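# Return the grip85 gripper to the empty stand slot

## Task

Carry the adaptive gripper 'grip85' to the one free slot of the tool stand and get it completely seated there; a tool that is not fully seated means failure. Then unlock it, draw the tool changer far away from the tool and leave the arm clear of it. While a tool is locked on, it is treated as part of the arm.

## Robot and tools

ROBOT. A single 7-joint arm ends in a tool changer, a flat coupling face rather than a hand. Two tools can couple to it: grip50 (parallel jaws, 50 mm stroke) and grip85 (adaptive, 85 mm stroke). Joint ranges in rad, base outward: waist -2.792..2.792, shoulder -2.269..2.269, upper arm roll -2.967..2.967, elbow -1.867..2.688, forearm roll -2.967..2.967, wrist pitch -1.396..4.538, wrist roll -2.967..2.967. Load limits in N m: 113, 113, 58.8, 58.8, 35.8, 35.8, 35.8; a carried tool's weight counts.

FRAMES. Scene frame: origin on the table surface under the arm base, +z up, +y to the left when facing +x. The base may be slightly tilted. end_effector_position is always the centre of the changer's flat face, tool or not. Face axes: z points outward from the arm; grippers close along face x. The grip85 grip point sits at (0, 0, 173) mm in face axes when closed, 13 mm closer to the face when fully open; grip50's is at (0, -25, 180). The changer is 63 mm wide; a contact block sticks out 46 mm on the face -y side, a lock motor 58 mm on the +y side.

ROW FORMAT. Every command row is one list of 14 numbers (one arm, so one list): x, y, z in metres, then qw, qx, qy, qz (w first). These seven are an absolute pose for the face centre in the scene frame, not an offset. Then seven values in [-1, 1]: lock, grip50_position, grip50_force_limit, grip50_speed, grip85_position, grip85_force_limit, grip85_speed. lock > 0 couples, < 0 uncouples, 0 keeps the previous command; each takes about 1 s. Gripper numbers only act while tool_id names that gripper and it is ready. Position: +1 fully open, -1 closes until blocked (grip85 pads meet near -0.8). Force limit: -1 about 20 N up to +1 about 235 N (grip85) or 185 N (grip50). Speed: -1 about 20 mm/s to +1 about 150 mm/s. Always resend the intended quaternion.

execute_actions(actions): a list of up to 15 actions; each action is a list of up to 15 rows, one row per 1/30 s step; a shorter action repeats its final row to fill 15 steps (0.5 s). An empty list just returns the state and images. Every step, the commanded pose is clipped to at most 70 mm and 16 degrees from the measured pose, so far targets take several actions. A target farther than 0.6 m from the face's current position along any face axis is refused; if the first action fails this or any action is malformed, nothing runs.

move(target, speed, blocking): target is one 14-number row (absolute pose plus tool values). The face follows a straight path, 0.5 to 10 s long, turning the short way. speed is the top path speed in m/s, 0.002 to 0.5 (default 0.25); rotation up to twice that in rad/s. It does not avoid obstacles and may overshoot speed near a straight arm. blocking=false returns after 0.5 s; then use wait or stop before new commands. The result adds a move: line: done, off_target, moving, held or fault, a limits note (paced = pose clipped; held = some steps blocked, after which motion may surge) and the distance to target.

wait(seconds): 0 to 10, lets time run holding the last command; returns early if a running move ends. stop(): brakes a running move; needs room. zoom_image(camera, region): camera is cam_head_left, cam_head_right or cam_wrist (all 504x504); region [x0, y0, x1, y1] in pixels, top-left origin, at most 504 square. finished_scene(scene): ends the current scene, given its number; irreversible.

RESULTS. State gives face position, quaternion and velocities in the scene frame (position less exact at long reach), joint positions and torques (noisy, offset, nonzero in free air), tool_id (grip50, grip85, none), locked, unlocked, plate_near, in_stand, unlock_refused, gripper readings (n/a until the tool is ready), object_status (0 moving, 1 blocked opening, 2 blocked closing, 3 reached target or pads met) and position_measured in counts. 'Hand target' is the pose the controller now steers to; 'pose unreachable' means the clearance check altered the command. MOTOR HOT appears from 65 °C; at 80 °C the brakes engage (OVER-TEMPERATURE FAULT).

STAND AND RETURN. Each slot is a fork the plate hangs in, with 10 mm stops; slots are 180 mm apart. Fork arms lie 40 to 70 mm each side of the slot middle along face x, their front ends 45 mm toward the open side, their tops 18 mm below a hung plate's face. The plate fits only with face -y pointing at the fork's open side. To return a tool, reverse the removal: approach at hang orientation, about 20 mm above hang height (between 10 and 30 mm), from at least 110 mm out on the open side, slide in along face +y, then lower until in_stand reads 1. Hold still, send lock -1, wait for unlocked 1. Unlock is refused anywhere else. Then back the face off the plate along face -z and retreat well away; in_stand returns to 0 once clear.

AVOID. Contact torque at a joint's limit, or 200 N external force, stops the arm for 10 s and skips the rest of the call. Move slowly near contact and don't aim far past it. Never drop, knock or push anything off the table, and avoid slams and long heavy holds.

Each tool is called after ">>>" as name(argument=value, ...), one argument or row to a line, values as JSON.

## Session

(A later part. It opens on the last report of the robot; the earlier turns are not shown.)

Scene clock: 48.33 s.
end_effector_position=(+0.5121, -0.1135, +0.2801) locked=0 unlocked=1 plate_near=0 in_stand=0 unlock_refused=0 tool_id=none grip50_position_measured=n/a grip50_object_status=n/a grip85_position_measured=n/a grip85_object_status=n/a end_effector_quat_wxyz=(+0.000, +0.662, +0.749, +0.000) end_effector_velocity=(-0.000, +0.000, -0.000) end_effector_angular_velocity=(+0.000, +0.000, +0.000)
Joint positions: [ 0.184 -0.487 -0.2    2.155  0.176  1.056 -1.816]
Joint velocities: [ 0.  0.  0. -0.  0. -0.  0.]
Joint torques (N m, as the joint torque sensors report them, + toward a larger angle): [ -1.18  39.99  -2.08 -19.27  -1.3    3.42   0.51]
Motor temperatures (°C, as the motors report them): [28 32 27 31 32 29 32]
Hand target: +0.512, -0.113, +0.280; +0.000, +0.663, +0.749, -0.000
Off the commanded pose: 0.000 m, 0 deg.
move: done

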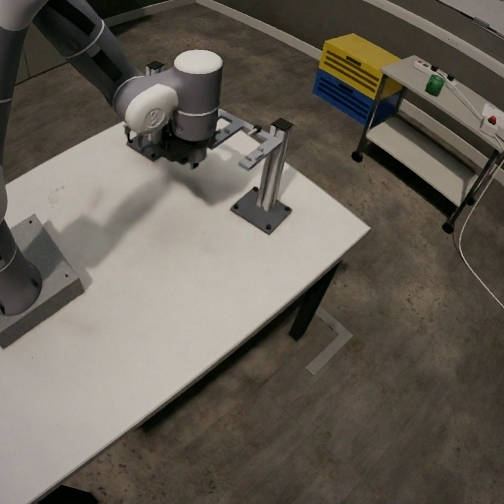

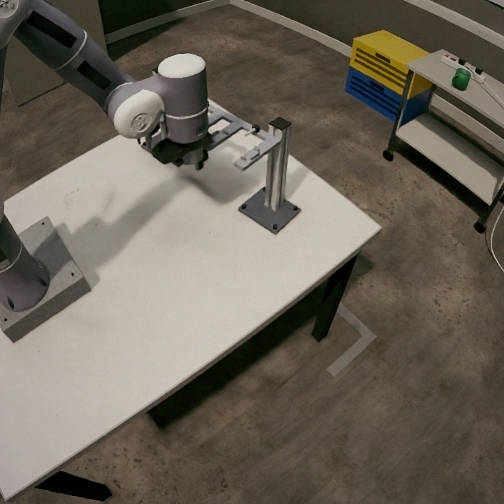

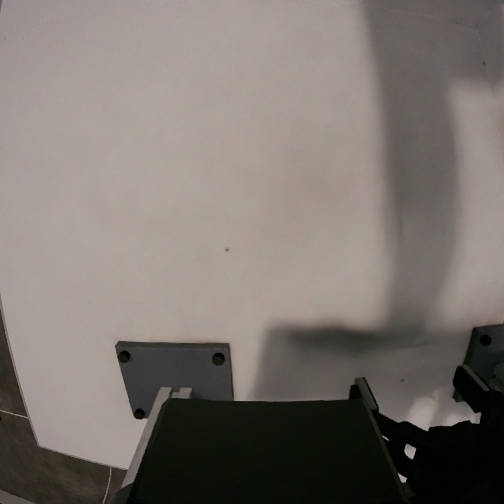

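The face is probably above the fork, so I'll probe downward here.

>>> move(
  target=[0.512,-0.1135,0.277,0,0.6626,0.749,0,0,1,0,0,1,0,0],
  speed=0.01,
)

>>> move(
  target=[0.512,-0.1135,0.274,0,0.6626,0.749,0,0,1,0,0,1,0,0],
  speed=0.01,
)

Scene clock: 51.07 s.
end_effector_position=(+0.5119, -0.1135, +0.2770) locked=0 unlocked=1 plate_near=0 in_stand=0 unlock_refused=0 tool_id=none grip50_position_measured=n/a grip50_object_status=n/a grip85_position_measured=n/a grip85_object_status=n/a end_effector_quat_wxyz=(-0.000, +0.663, +0.749, -0.000) end_effector_velocity=(-0.000, +0.000, -0.000) end_effector_angular_velocity=(+0.001, -0.000, +0.000)
Joint positions: [ 0.182 -0.495 -0.198  2.154  0.178  1.062 -1.817]
Joint velocities: [-0.001  0.     0.001 -0.    -0.     0.    -0.   ]
Joint torques (N m, as the joint torque sensors report them, + toward a larger angle): [ -1.22  40.45  -2.21 -19.16  -1.36   4.85  -0.42]
Motor temperatures (°C, as the motors report them): [28 32 27 31 32 29 32]
Hand target: +0.512, -0.113, +0.277; +0.000, +0.663, +0.749, -0.000
Off the commanded pose: 0.000 m, 0 deg.
move: done

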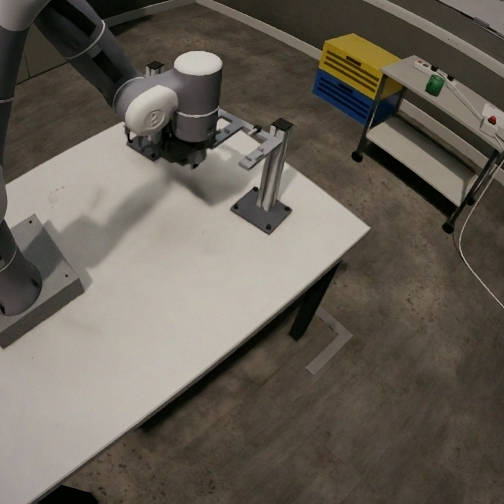

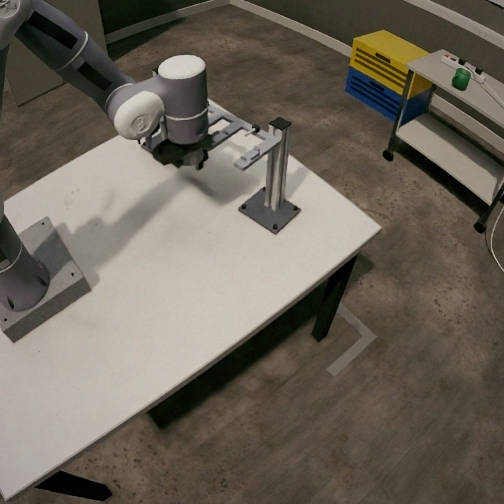

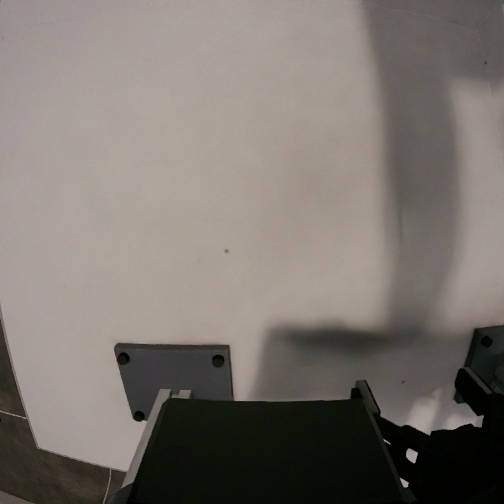

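Scene clock: 51.77 s.
end_effector_position=(+0.5119, -0.1135, +0.2740) locked=0 unlocked=1 plate_near=0 in_stand=0 unlock_refused=0 tool_id=none grip50_position_measured=n/a grip50_object_status=n/a grip85_position_measured=n/a grip85_object_status=n/a end_effector_quat_wxyz=(-0.000, +0.663, +0.749, -0.000) end_effector_velocity=(-0.000, -0.000, -0.000) end_effector_angular_velocity=(+0.000, -0.000, -0.000)
Joint positions: [ 0.18  -0.503 -0.195  2.153  0.18   1.068 -1.819]
Joint velocities: [-0.001 -0.     0.001 -0.     0.     0.     0.   ]
Joint torques (N m, as the joint torque sensors report them, + toward a larger angle): [ -2.32  40.49  -1.58 -19.11  -1.34   4.94  -0.47]
Motor temperatures (°C, as the motors report them): [28 32 27 31 32 29 32]
Hand target: +0.512, -0.113, +0.274; +0.000, +0.663, +0.749, -0.000
Off the commanded pose: 0.000 m, 0 deg.
move: done

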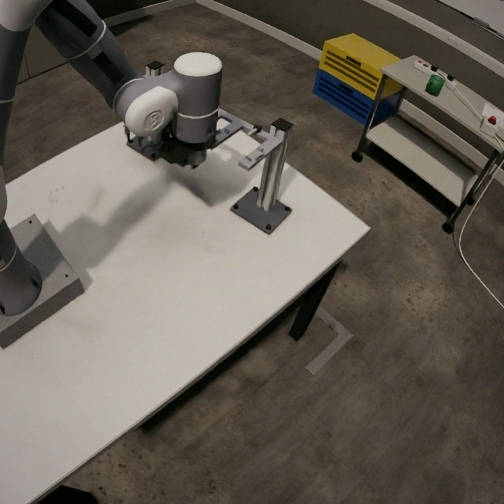

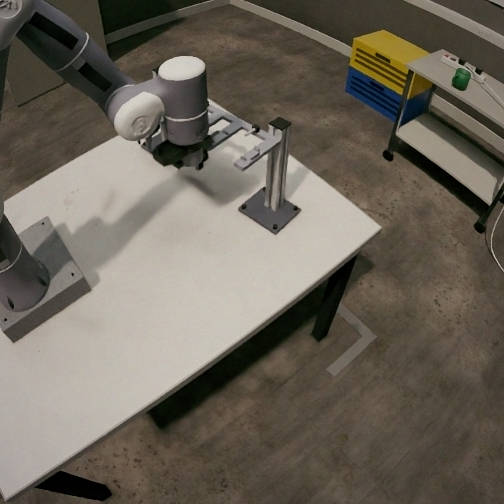

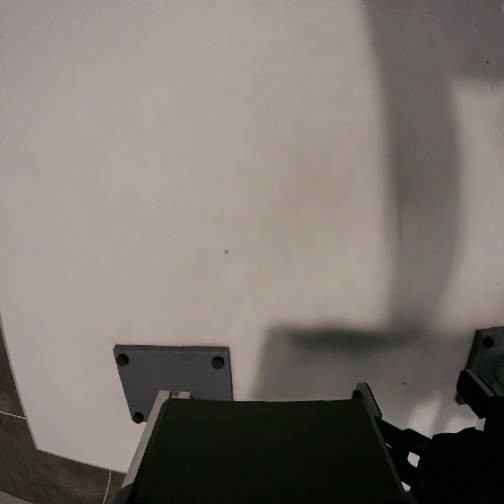

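>>> move(
  target=[0.512,-0.1135,0.271,0,0.6626,0.749,0,0,1,0,0,1,0,0],
  speed=0.01,
)

>>> move(
  target=[0.512,-0.1135,0.268,0,0.6626,0.749,0,0,1,0,0,1,0,0],
  speed=0.01,
)

>>> zoom_image(
  camera="cam_head_right",
  region=[140,90,260,190],
)

Scene clock: 54.40 s.
end_effector_position=(+0.5119, -0.1135, +0.2710) locked=0 unlocked=1 plate_near=0 in_stand=0 unlock_refused=0 tool_id=none grip50_position_measured=n/a grip50_object_status=n/a grip85_position_measured=n/a grip85_object_status=n/a end_effector_quat_wxyz=(-0.000, +0.663, +0.749, -0.000) end_effector_velocity=(-0.000, -0.000, +0.000) end_effector_angular_velocity=(+0.000, -0.000, -0.000)
Joint positions: [ 0.177 -0.51  -0.192  2.153  0.182  1.075 -1.82 ]
Joint velocities: [-0.001  0.     0.001 -0.     0.     0.    -0.   ]
Joint torques (N m, as the joint torque sensors report them, + toward a larger angle): [ -1.21  40.52  -1.64 -18.63  -1.35   5.05  -0.39]
Motor temperatures (°C, as the motors report them): [28 32 27 31 32 29 32]
Hand target: +0.512, -0.113, +0.271; +0.000, +0.663, +0.749, -0.000
Off the commanded pose: 0.000 m, 0 deg.
move: done

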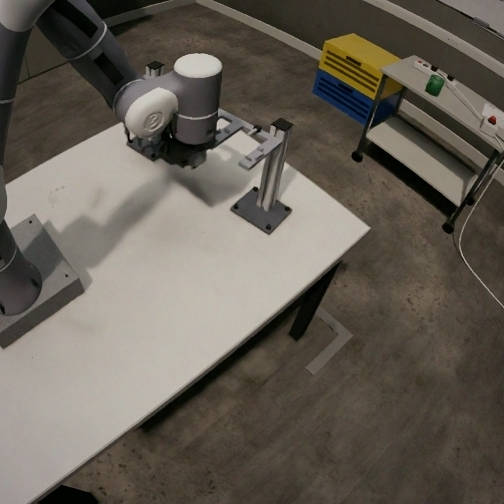

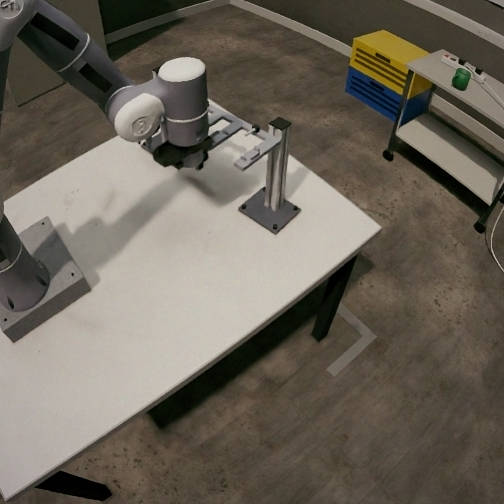

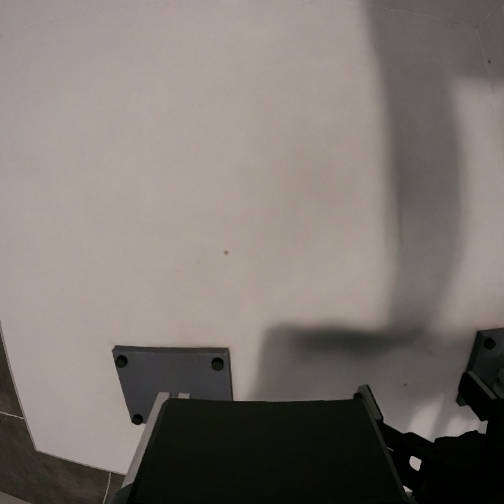

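Scene clock: 55.10 s.
end_effector_position=(+0.5129, -0.1136, +0.2692) locked=0 unlocked=1 plate_near=0 in_stand=0 unlock_refused=0 tool_id=none grip50_position_measured=n/a grip50_object_status=n/a grip85_position_measured=n/a grip85_object_status=n/a end_effector_quat_wxyz=(+0.001, +0.663, +0.749, +0.001) end_effector_velocity=(+0.000, +0.000, +0.000) end_effector_angular_velocity=(+0.001, -0.001, +0.000)
Joint positions: [ 0.175 -0.516 -0.189  2.151  0.184  1.083 -1.822]
Joint velocities: [-0.001  0.     0.002 -0.    -0.     0.     0.   ]
Joint torques (N m, as the joint torque sensors report them, + toward a larger angle): [ -1.79  31.35  -0.62 -14.17  -1.06   2.67  -0.27]
Motor temperatures (°C, as the motors report them): [28 32 27 31 32 29 32]
Hand target: +0.512, -0.113, +0.268; +0.000, +0.663, +0.749, -0.000
Off the commanded pose: 0.002 m, 0 deg.
move: done

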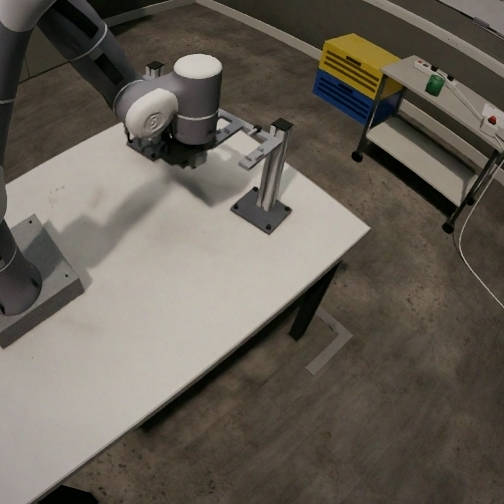

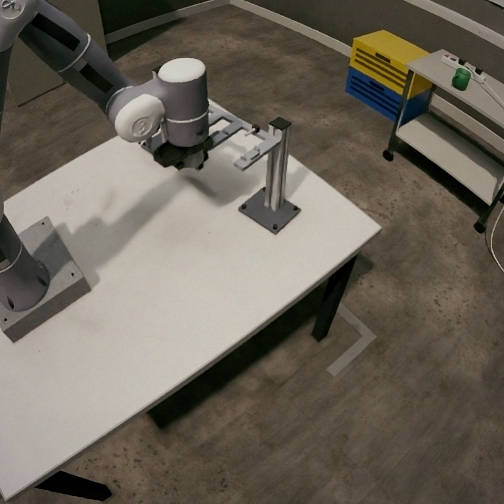

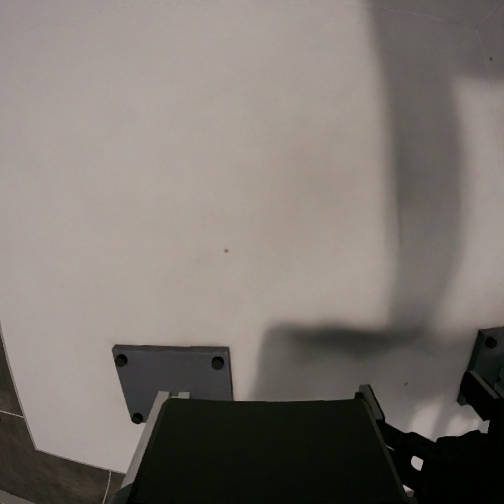

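Region (140, 90, 260, 190) of cam_head_right's 504x504 image, scaled by 4.200, with more detail than that image has.

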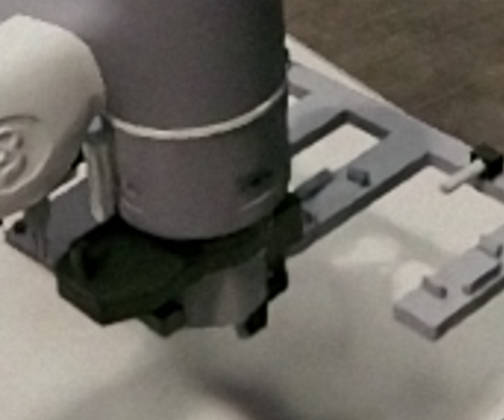

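>>> move(
  target=[0.512,-0.1135,0.276,0,0.6626,0.749,0,0,1,0,0,1,0,0],
  speed=0.01,
)

>>> move(
  target=[0.516,-0.113,0.276,0,0.6626,0.749,0,0,1,0,0,1,0,0],
  speed=0.01,
)

>>> move(
  target=[0.520,-0.1125,0.276,0,0.6626,0.749,0,0,1,0,0,1,0,0],
  speed=0.01,
)

Scene clock: 58.17 s.
end_effector_position=(+0.5121, -0.1135, +0.2760) locked=0 unlocked=1 plate_near=0 in_stand=0 unlock_refused=0 tool_id=none grip50_position_measured=n/a grip50_object_status=n/a grip85_position_measured=n/a grip85_object_status=n/a end_effector_quat_wxyz=(+0.000, +0.663, +0.749, +0.000) end_effector_velocity=(+0.000, +0.000, +0.000) end_effector_angular_velocity=(-0.000, +0.000, +0.000)
Joint positions: [ 0.18  -0.498 -0.195  2.154  0.178  1.065 -1.817]
Joint velocities: [ 0.001 -0.    -0.001 -0.     0.    -0.     0.   ]
Joint torques (N m, as the joint torque sensors report them, + toward a larger angle): [ -0.6   40.82  -2.76 -18.02  -2.28   3.27   0.47]
Motor temperatures (°C, as the motors report them): [28 32 27 31 32 29 32]
Hand target: +0.512, -0.114, +0.276; -0.000, +0.663, +0.749, +0.000
Off the commanded pose: 0.000 m, 0 deg.
move: done

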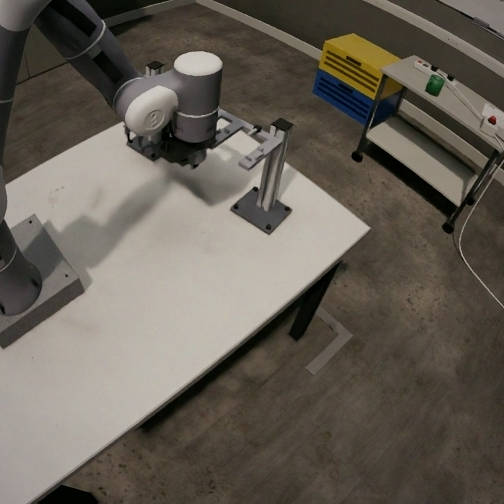

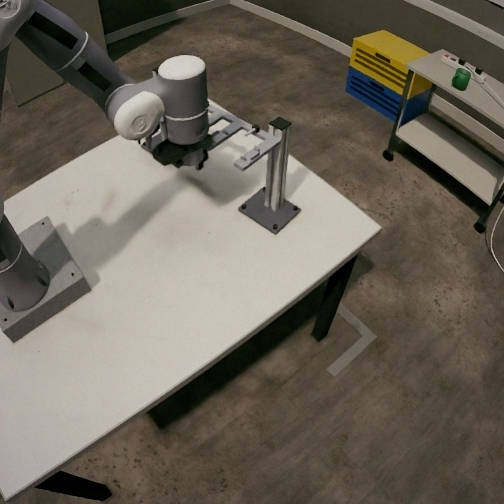

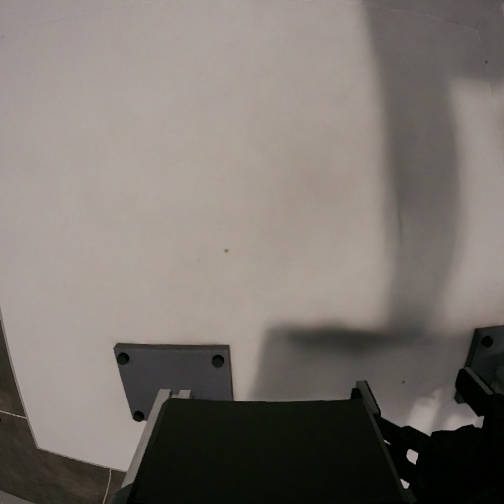

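Scene clock: 58.87 s.
end_effector_position=(+0.5160, -0.1130, +0.2760) locked=0 unlocked=1 plate_near=0 in_stand=0 unlock_refused=0 tool_id=none grip50_position_measured=n/a grip50_object_status=n/a grip85_position_measured=n/a grip85_object_status=n/a end_effector_quat_wxyz=(+0.000, +0.663, +0.749, +0.000) end_effector_velocity=(+0.000, -0.000, +0.000) end_effector_angular_velocity=(-0.000, -0.000, -0.000)
Joint positions: [ 0.18  -0.503 -0.195  2.142  0.178  1.059 -1.816]
Joint velocities: [ 0.     0.    -0.001 -0.    -0.    -0.     0.   ]
Joint torques (N m, as the joint torque sensors report them, + toward a larger angle): [ -0.32  40.9   -2.79 -19.21  -2.17   3.39   0.45]
Motor temperatures (°C, as the motors report them): [28 32 27 31 32 29 32]
Hand target: +0.516, -0.113, +0.276; +0.000, +0.663, +0.749, -0.000
Off the commanded pose: 0.000 m, 0 deg.
move: done

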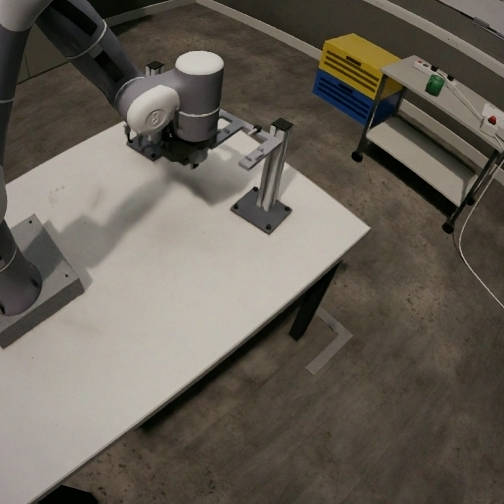

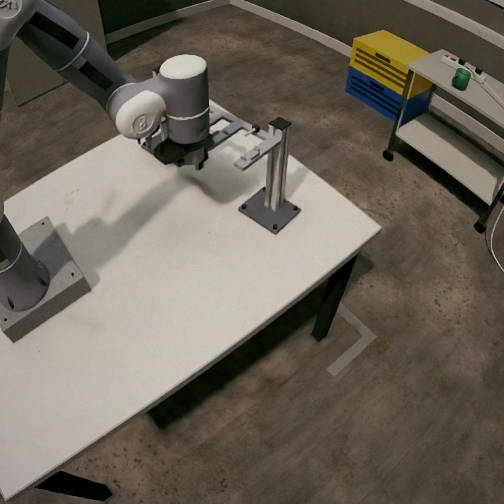

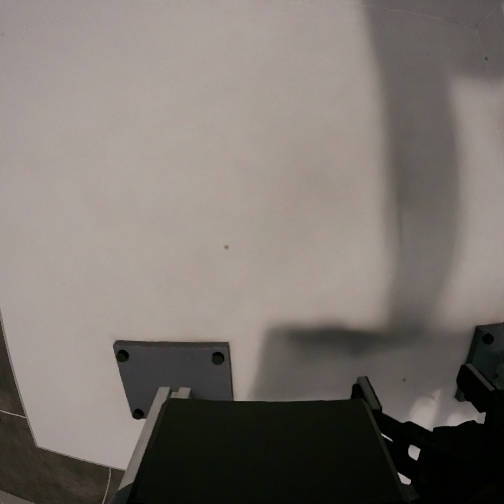

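Scene clock: 59.57 s.
end_effector_position=(+0.5200, -0.1125, +0.2760) locked=0 unlocked=1 plate_near=0 in_stand=0 unlock_refused=0 tool_id=none grip50_position_measured=n/a grip50_object_status=n/a grip85_position_measured=n/a grip85_object_status=n/a end_effector_quat_wxyz=(+0.000, +0.662, +0.749, +0.000) end_effector_velocity=(-0.000, +0.000, -0.000) end_effector_angular_velocity=(+0.000, +0.000, +0.000)
Joint positions: [ 0.18  -0.509 -0.195  2.131  0.178  1.053 -1.815]
Joint velocities: [ 0. -0.  0. -0. -0. -0.  0.]
Joint torques (N m, as the joint torque sensors report them, + toward a larger angle): [ -0.96  41.07  -2.99 -19.31  -1.96   3.23   0.55]
Motor temperatures (°C, as the motors report them): [28 32 27 31 32 29 32]
Hand target: +0.520, -0.112, +0.276; +0.000, +0.663, +0.749, -0.000
Off the commanded pose: 0.000 m, 0 deg.
move: done

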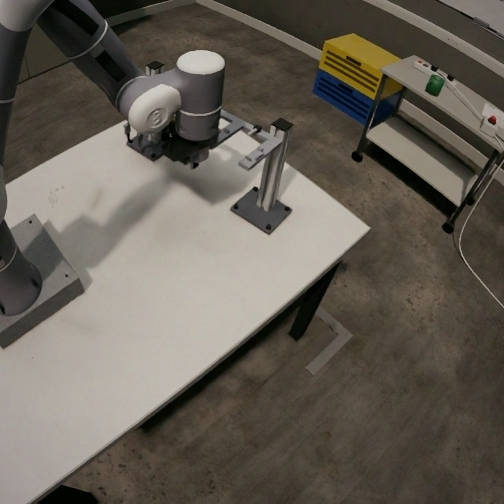

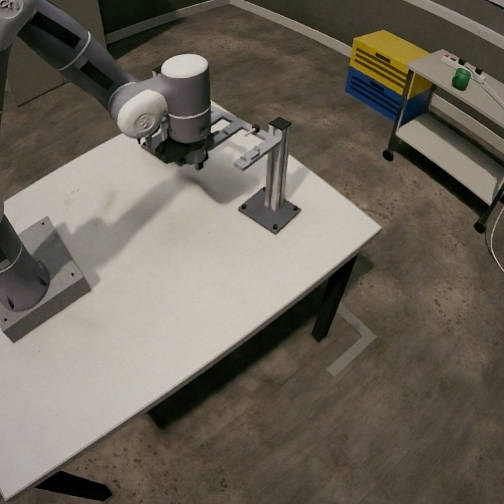

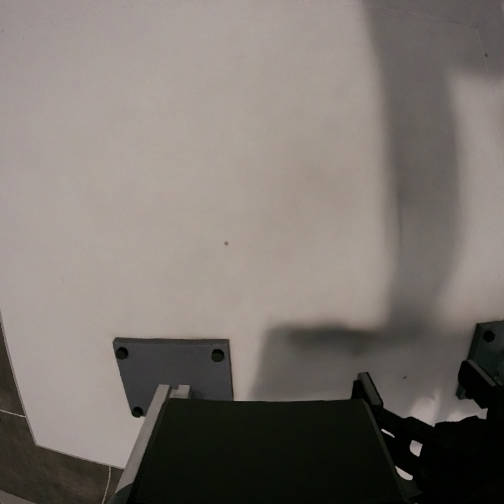

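>>> move(
  target=[0.492,-0.116,0.276,0,0.6626,0.749,0,0,1,0,0,1,0,0],
  speed=0.03,
)

>>> move(
  target=[0.492,-0.116,0.263,0,0.6626,0.749,0,0,1,0,0,1,0,0],
  speed=0.01,
)

>>> move(
  target=[0.496,-0.1155,0.263,0,0.6626,0.749,0,0,1,0,0,1,0,0],
  speed=0.01,
)

>>> move(
  target=[0.500,-0.115,0.263,0,0.6626,0.749,0,0,1,0,0,1,0,0],
  speed=0.01,
)

Scene clock: 64.80 s.
end_effector_position=(+0.4920, -0.1160, +0.2759) locked=0 unlocked=1 plate_near=0 in_stand=0 unlock_refused=0 tool_id=none grip50_position_measured=n/a grip50_object_status=n/a grip85_position_measured=n/a grip85_object_status=n/a end_effector_quat_wxyz=(-0.000, +0.663, +0.749, -0.000) end_effector_velocity=(-0.000, -0.000, -0.000) end_effector_angular_velocity=(+0.000, +0.000, -0.000)
Joint positions: [ 0.18  -0.469 -0.196  2.212  0.178  1.094 -1.824]
Joint velocities: [-0. -0.  0.  0.  0. -0. -0.]
Joint torques (N m, as the joint torque sensors report them, + toward a larger angle): [ -1.2   39.43  -1.77 -17.41  -1.47   4.93  -0.42]
Motor temperatures (°C, as the motors report them): [28 32 27 31 32 29 32]
Hand target: +0.492, -0.116, +0.276; -0.000, +0.663, +0.749, +0.000
Off the commanded pose: 0.000 m, 0 deg.
move: done

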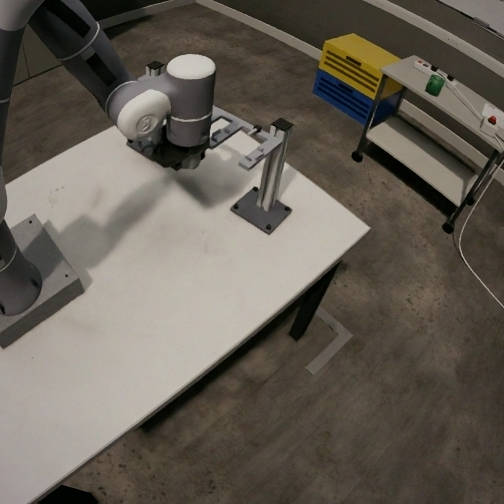

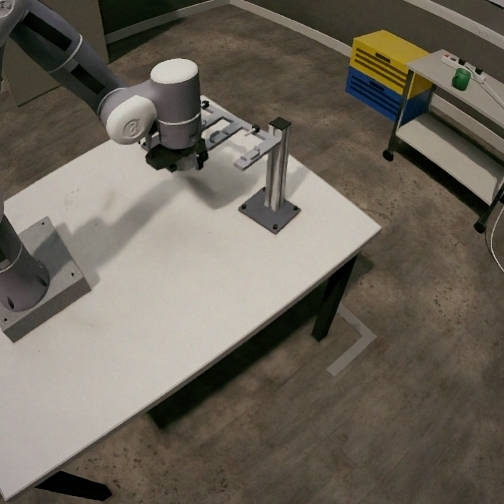

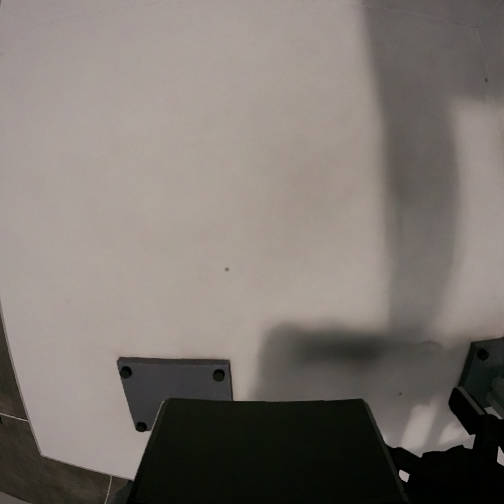

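Scene clock: 66.30 s.
end_effector_position=(+0.4919, -0.1160, +0.2630) locked=0 unlocked=1 plate_near=0 in_stand=0 unlock_refused=0 tool_id=none grip50_position_measured=n/a grip50_object_status=n/a grip85_position_measured=n/a grip85_object_status=n/a end_effector_quat_wxyz=(-0.000, +0.663, +0.749, -0.000) end_effector_velocity=(-0.000, +0.000, -0.000) end_effector_angular_velocity=(+0.001, +0.000, +0.000)
Joint positions: [ 0.171 -0.504 -0.184  2.207  0.19   1.124 -1.832]
Joint velocities: [-0.001  0.     0.001 -0.    -0.    -0.    -0.   ]
Joint torques (N m, as the joint torque sensors report them, + toward a larger angle): [ -1.49  39.46  -1.87 -17.55  -1.14   5.06  -0.45]
Motor temperatures (°C, as the motors report them): [28 32 27 31 32 29 32]
Hand target: +0.492, -0.116, +0.263; +0.000, +0.663, +0.749, -0.000
Off the commanded pose: 0.000 m, 0 deg.
move: done

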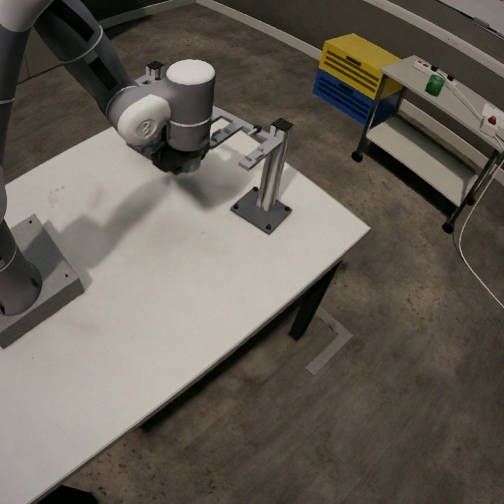

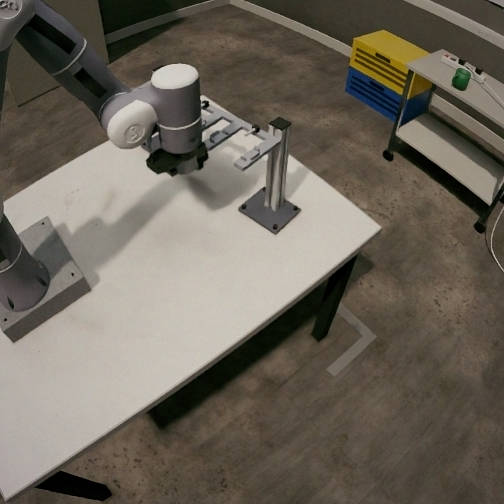

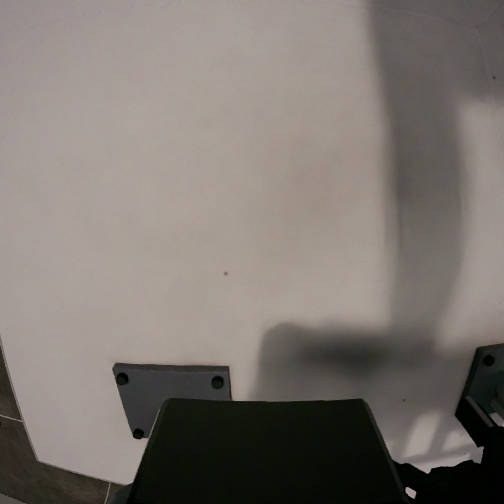

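Scene clock: 67.00 s.
end_effector_position=(+0.4960, -0.1155, +0.2631) locked=0 unlocked=1 plate_near=0 in_stand=0 unlock_refused=0 tool_id=none grip50_position_measured=n/a grip50_object_status=n/a grip85_position_measured=n/a grip85_object_status=n/a end_effector_quat_wxyz=(+0.000, +0.663, +0.749, +0.000) end_effector_velocity=(-0.000, +0.000, -0.000) end_effector_angular_velocity=(+0.000, +0.001, +0.000)
Joint positions: [ 0.171 -0.51  -0.184  2.196  0.19   1.119 -1.831]
Joint velocities: [ 0.    -0.    -0.    -0.    -0.    -0.001  0.   ]
Joint torques (N m, as the joint torque sensors report them, + toward a larger angle): [ -0.67  39.23  -2.14 -17.61  -1.6    3.41   0.56]
Motor temperatures (°C, as the motors report them): [28 32 27 31 32 29 32]
Hand target: +0.496, -0.115, +0.263; +0.000, +0.663, +0.749, -0.000
Off the commanded pose: 0.000 m, 0 deg.
move: done

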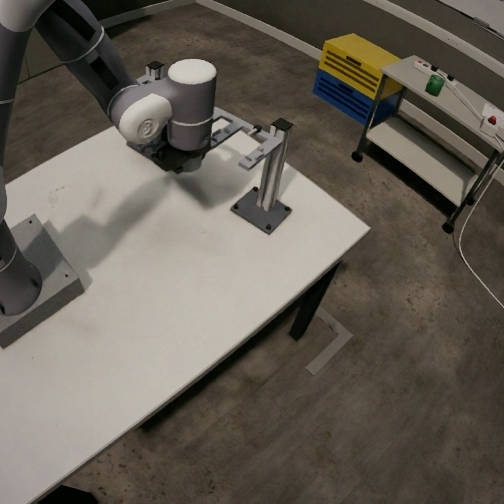

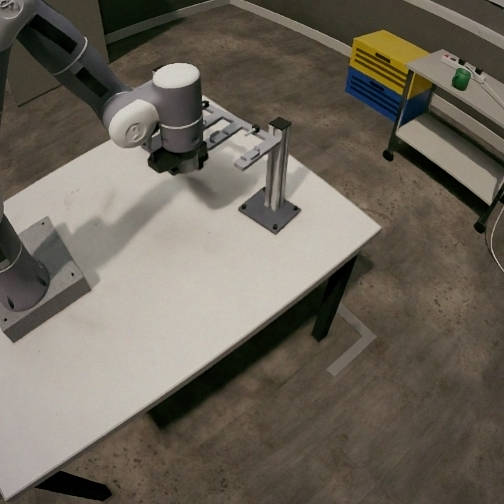

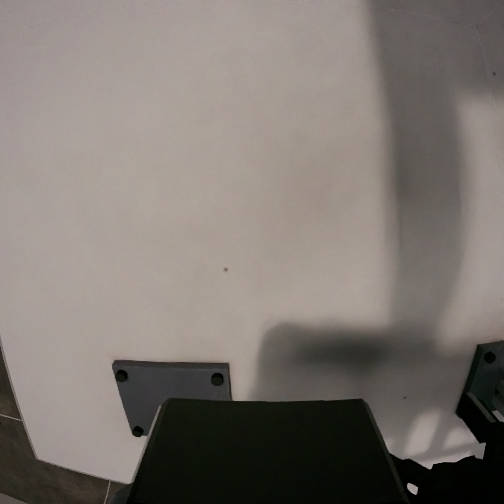

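Scene clock: 67.70 s.
end_effector_position=(+0.5000, -0.1150, +0.2630) locked=0 unlocked=1 plate_near=0 in_stand=0 unlock_refused=0 tool_id=none grip50_position_measured=n/a grip50_object_status=n/a grip85_position_measured=n/a grip85_object_status=n/a end_effector_quat_wxyz=(+0.000, +0.663, +0.749, +0.000) end_effector_velocity=(+0.000, +0.000, +0.000) end_effector_angular_velocity=(-0.000, +0.000, +0.000)
Joint positions: [ 0.172 -0.515 -0.184  2.184  0.19   1.113 -1.829]
Joint velocities: [ 0.001 -0.    -0.    -0.     0.    -0.     0.   ]
Joint torques (N m, as the joint torque sensors report them, + toward a larger angle): [ -0.95  40.35  -2.76 -17.82  -1.88   3.23   0.42]
Motor temperatures (°C, as the motors report them): [28 32 27 31 32 29 32]
Hand target: +0.500, -0.115, +0.263; +0.000, +0.663, +0.749, -0.000
Off the commanded pose: 0.000 m, 0 deg.
move: done

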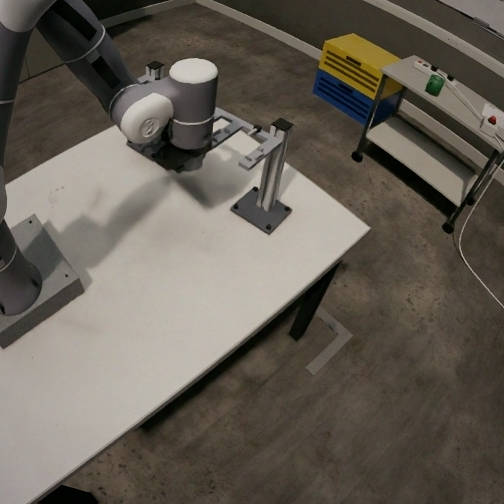

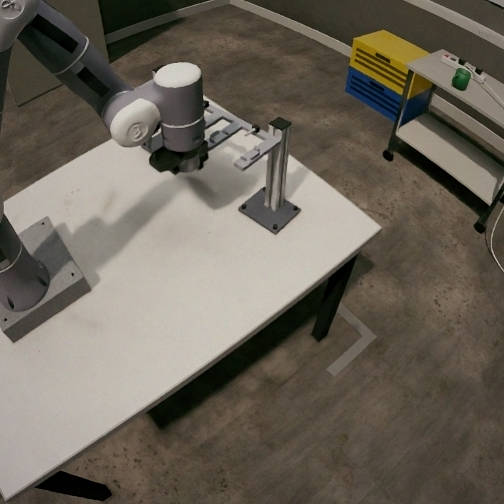

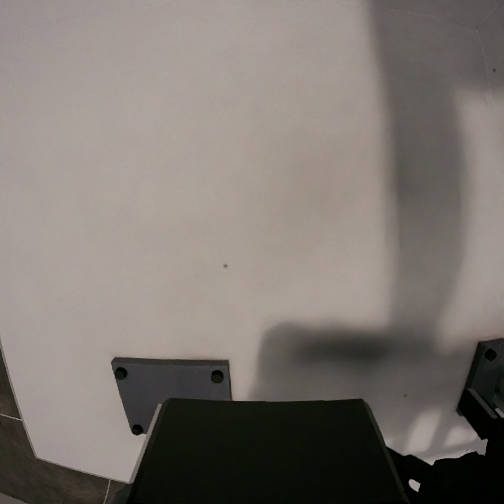

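>>> move(
  target=[0.504,-0.1145,0.263,0,0.6626,0.749,0,0,1,0,0,1,0,0],
  speed=0.01,
)

>>> move(
  target=[0.508,-0.114,0.263,0,0.6626,0.749,0,0,1,0,0,1,0,0],
  speed=0.01,
)

Scene clock: 69.73 s.
end_effector_position=(+0.5033, -0.1147, +0.2626) locked=0 unlocked=1 plate_near=0 in_stand=0 unlock_refused=0 tool_id=none grip50_position_measured=n/a grip50_object_status=n/a grip85_position_measured=n/a grip85_object_status=n/a end_effector_quat_wxyz=(-0.001, +0.663, +0.749, -0.000) end_effector_velocity=(+0.000, -0.000, +0.000) end_effector_angular_velocity=(-0.000, +0.000, -0.000)
Joint positions: [ 0.172 -0.52  -0.185  2.174  0.19   1.106 -1.828]
Joint velocities: [ 0.001 -0.    -0.001  0.     0.    -0.     0.   ]
Joint torques (N m, as the joint torque sensors report them, + toward a larger angle): [  0.38  40.68  -2.34 -23.23  -1.99   4.52   0.45]
Motor temperatures (°C, as the motors report them): [28 32 27 31 32 29 32]
Hand target: +0.504, -0.114, +0.263; +0.000, +0.663, +0.749, -0.000
Off the commanded pose: 0.001 m, 0 deg.
move: done

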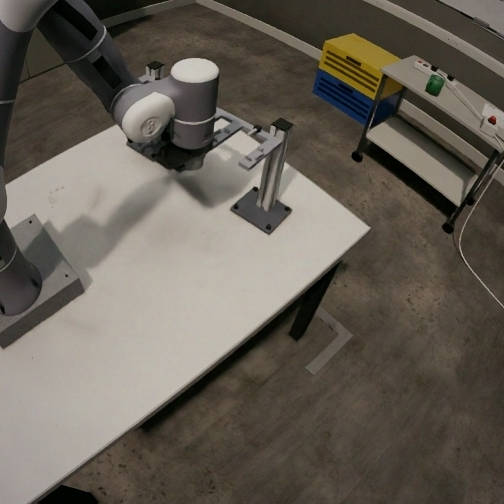

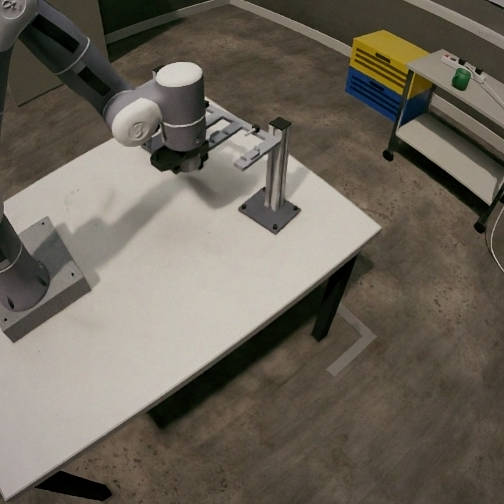

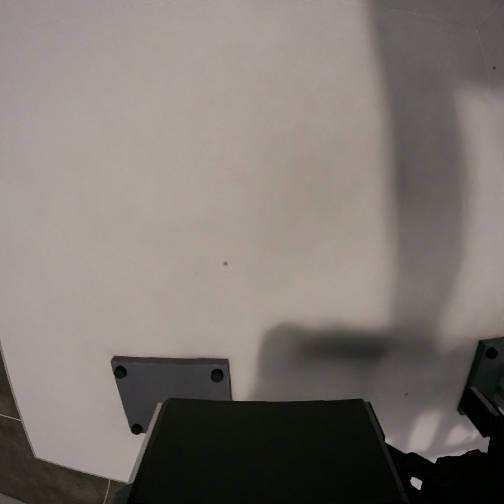

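Scene clock: 70.43 s.
end_effector_position=(+0.5037, -0.1151, +0.2607) locked=0 unlocked=1 plate_near=0 in_stand=0 unlock_refused=0 tool_id=none grip50_position_measured=n/a grip50_object_status=n/a grip85_position_measured=n/a grip85_object_status=n/a end_effector_quat_wxyz=(-0.004, +0.664, +0.748, -0.003) end_effector_velocity=(-0.000, +0.000, -0.000) end_effector_angular_velocity=(+0.000, +0.001, -0.000)
Joint positions: [ 0.174 -0.526 -0.188  2.167  0.194  1.096 -1.829]
Joint velocities: [ 0.007 -0.    -0.007 -0.001  0.007 -0.002 -0.006]
Joint torques (N m, as the joint torque sensors report them, + toward a larger angle): [  6.28  42.53   0.3  -46.13  -5.57  10.05   0.91]
Motor temperatures (°C, as the motors report them): [28 32 27 31 32 29 32]
Hand target: +0.508, -0.114, +0.263; -0.000, +0.663, +0.749, +0.000
Off the commanded pose: 0.005 m, 1 deg.
move: off_target

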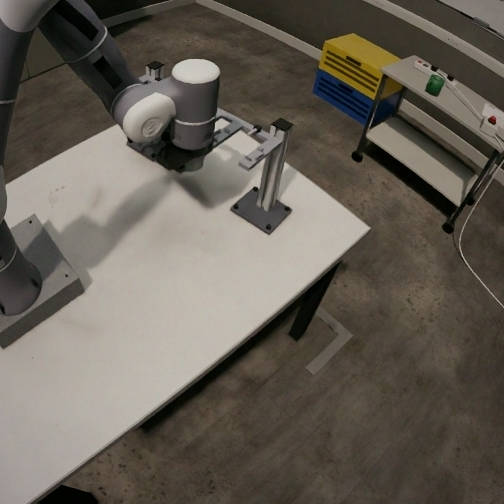

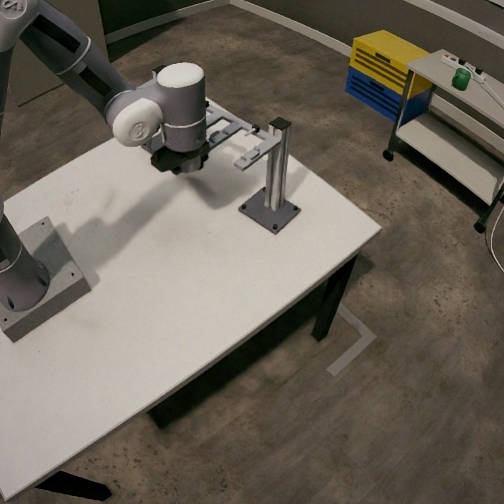

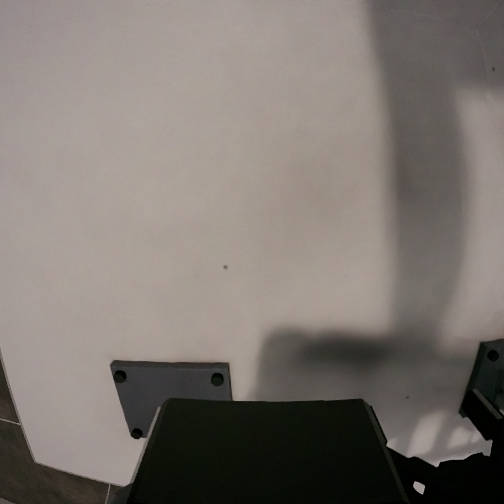

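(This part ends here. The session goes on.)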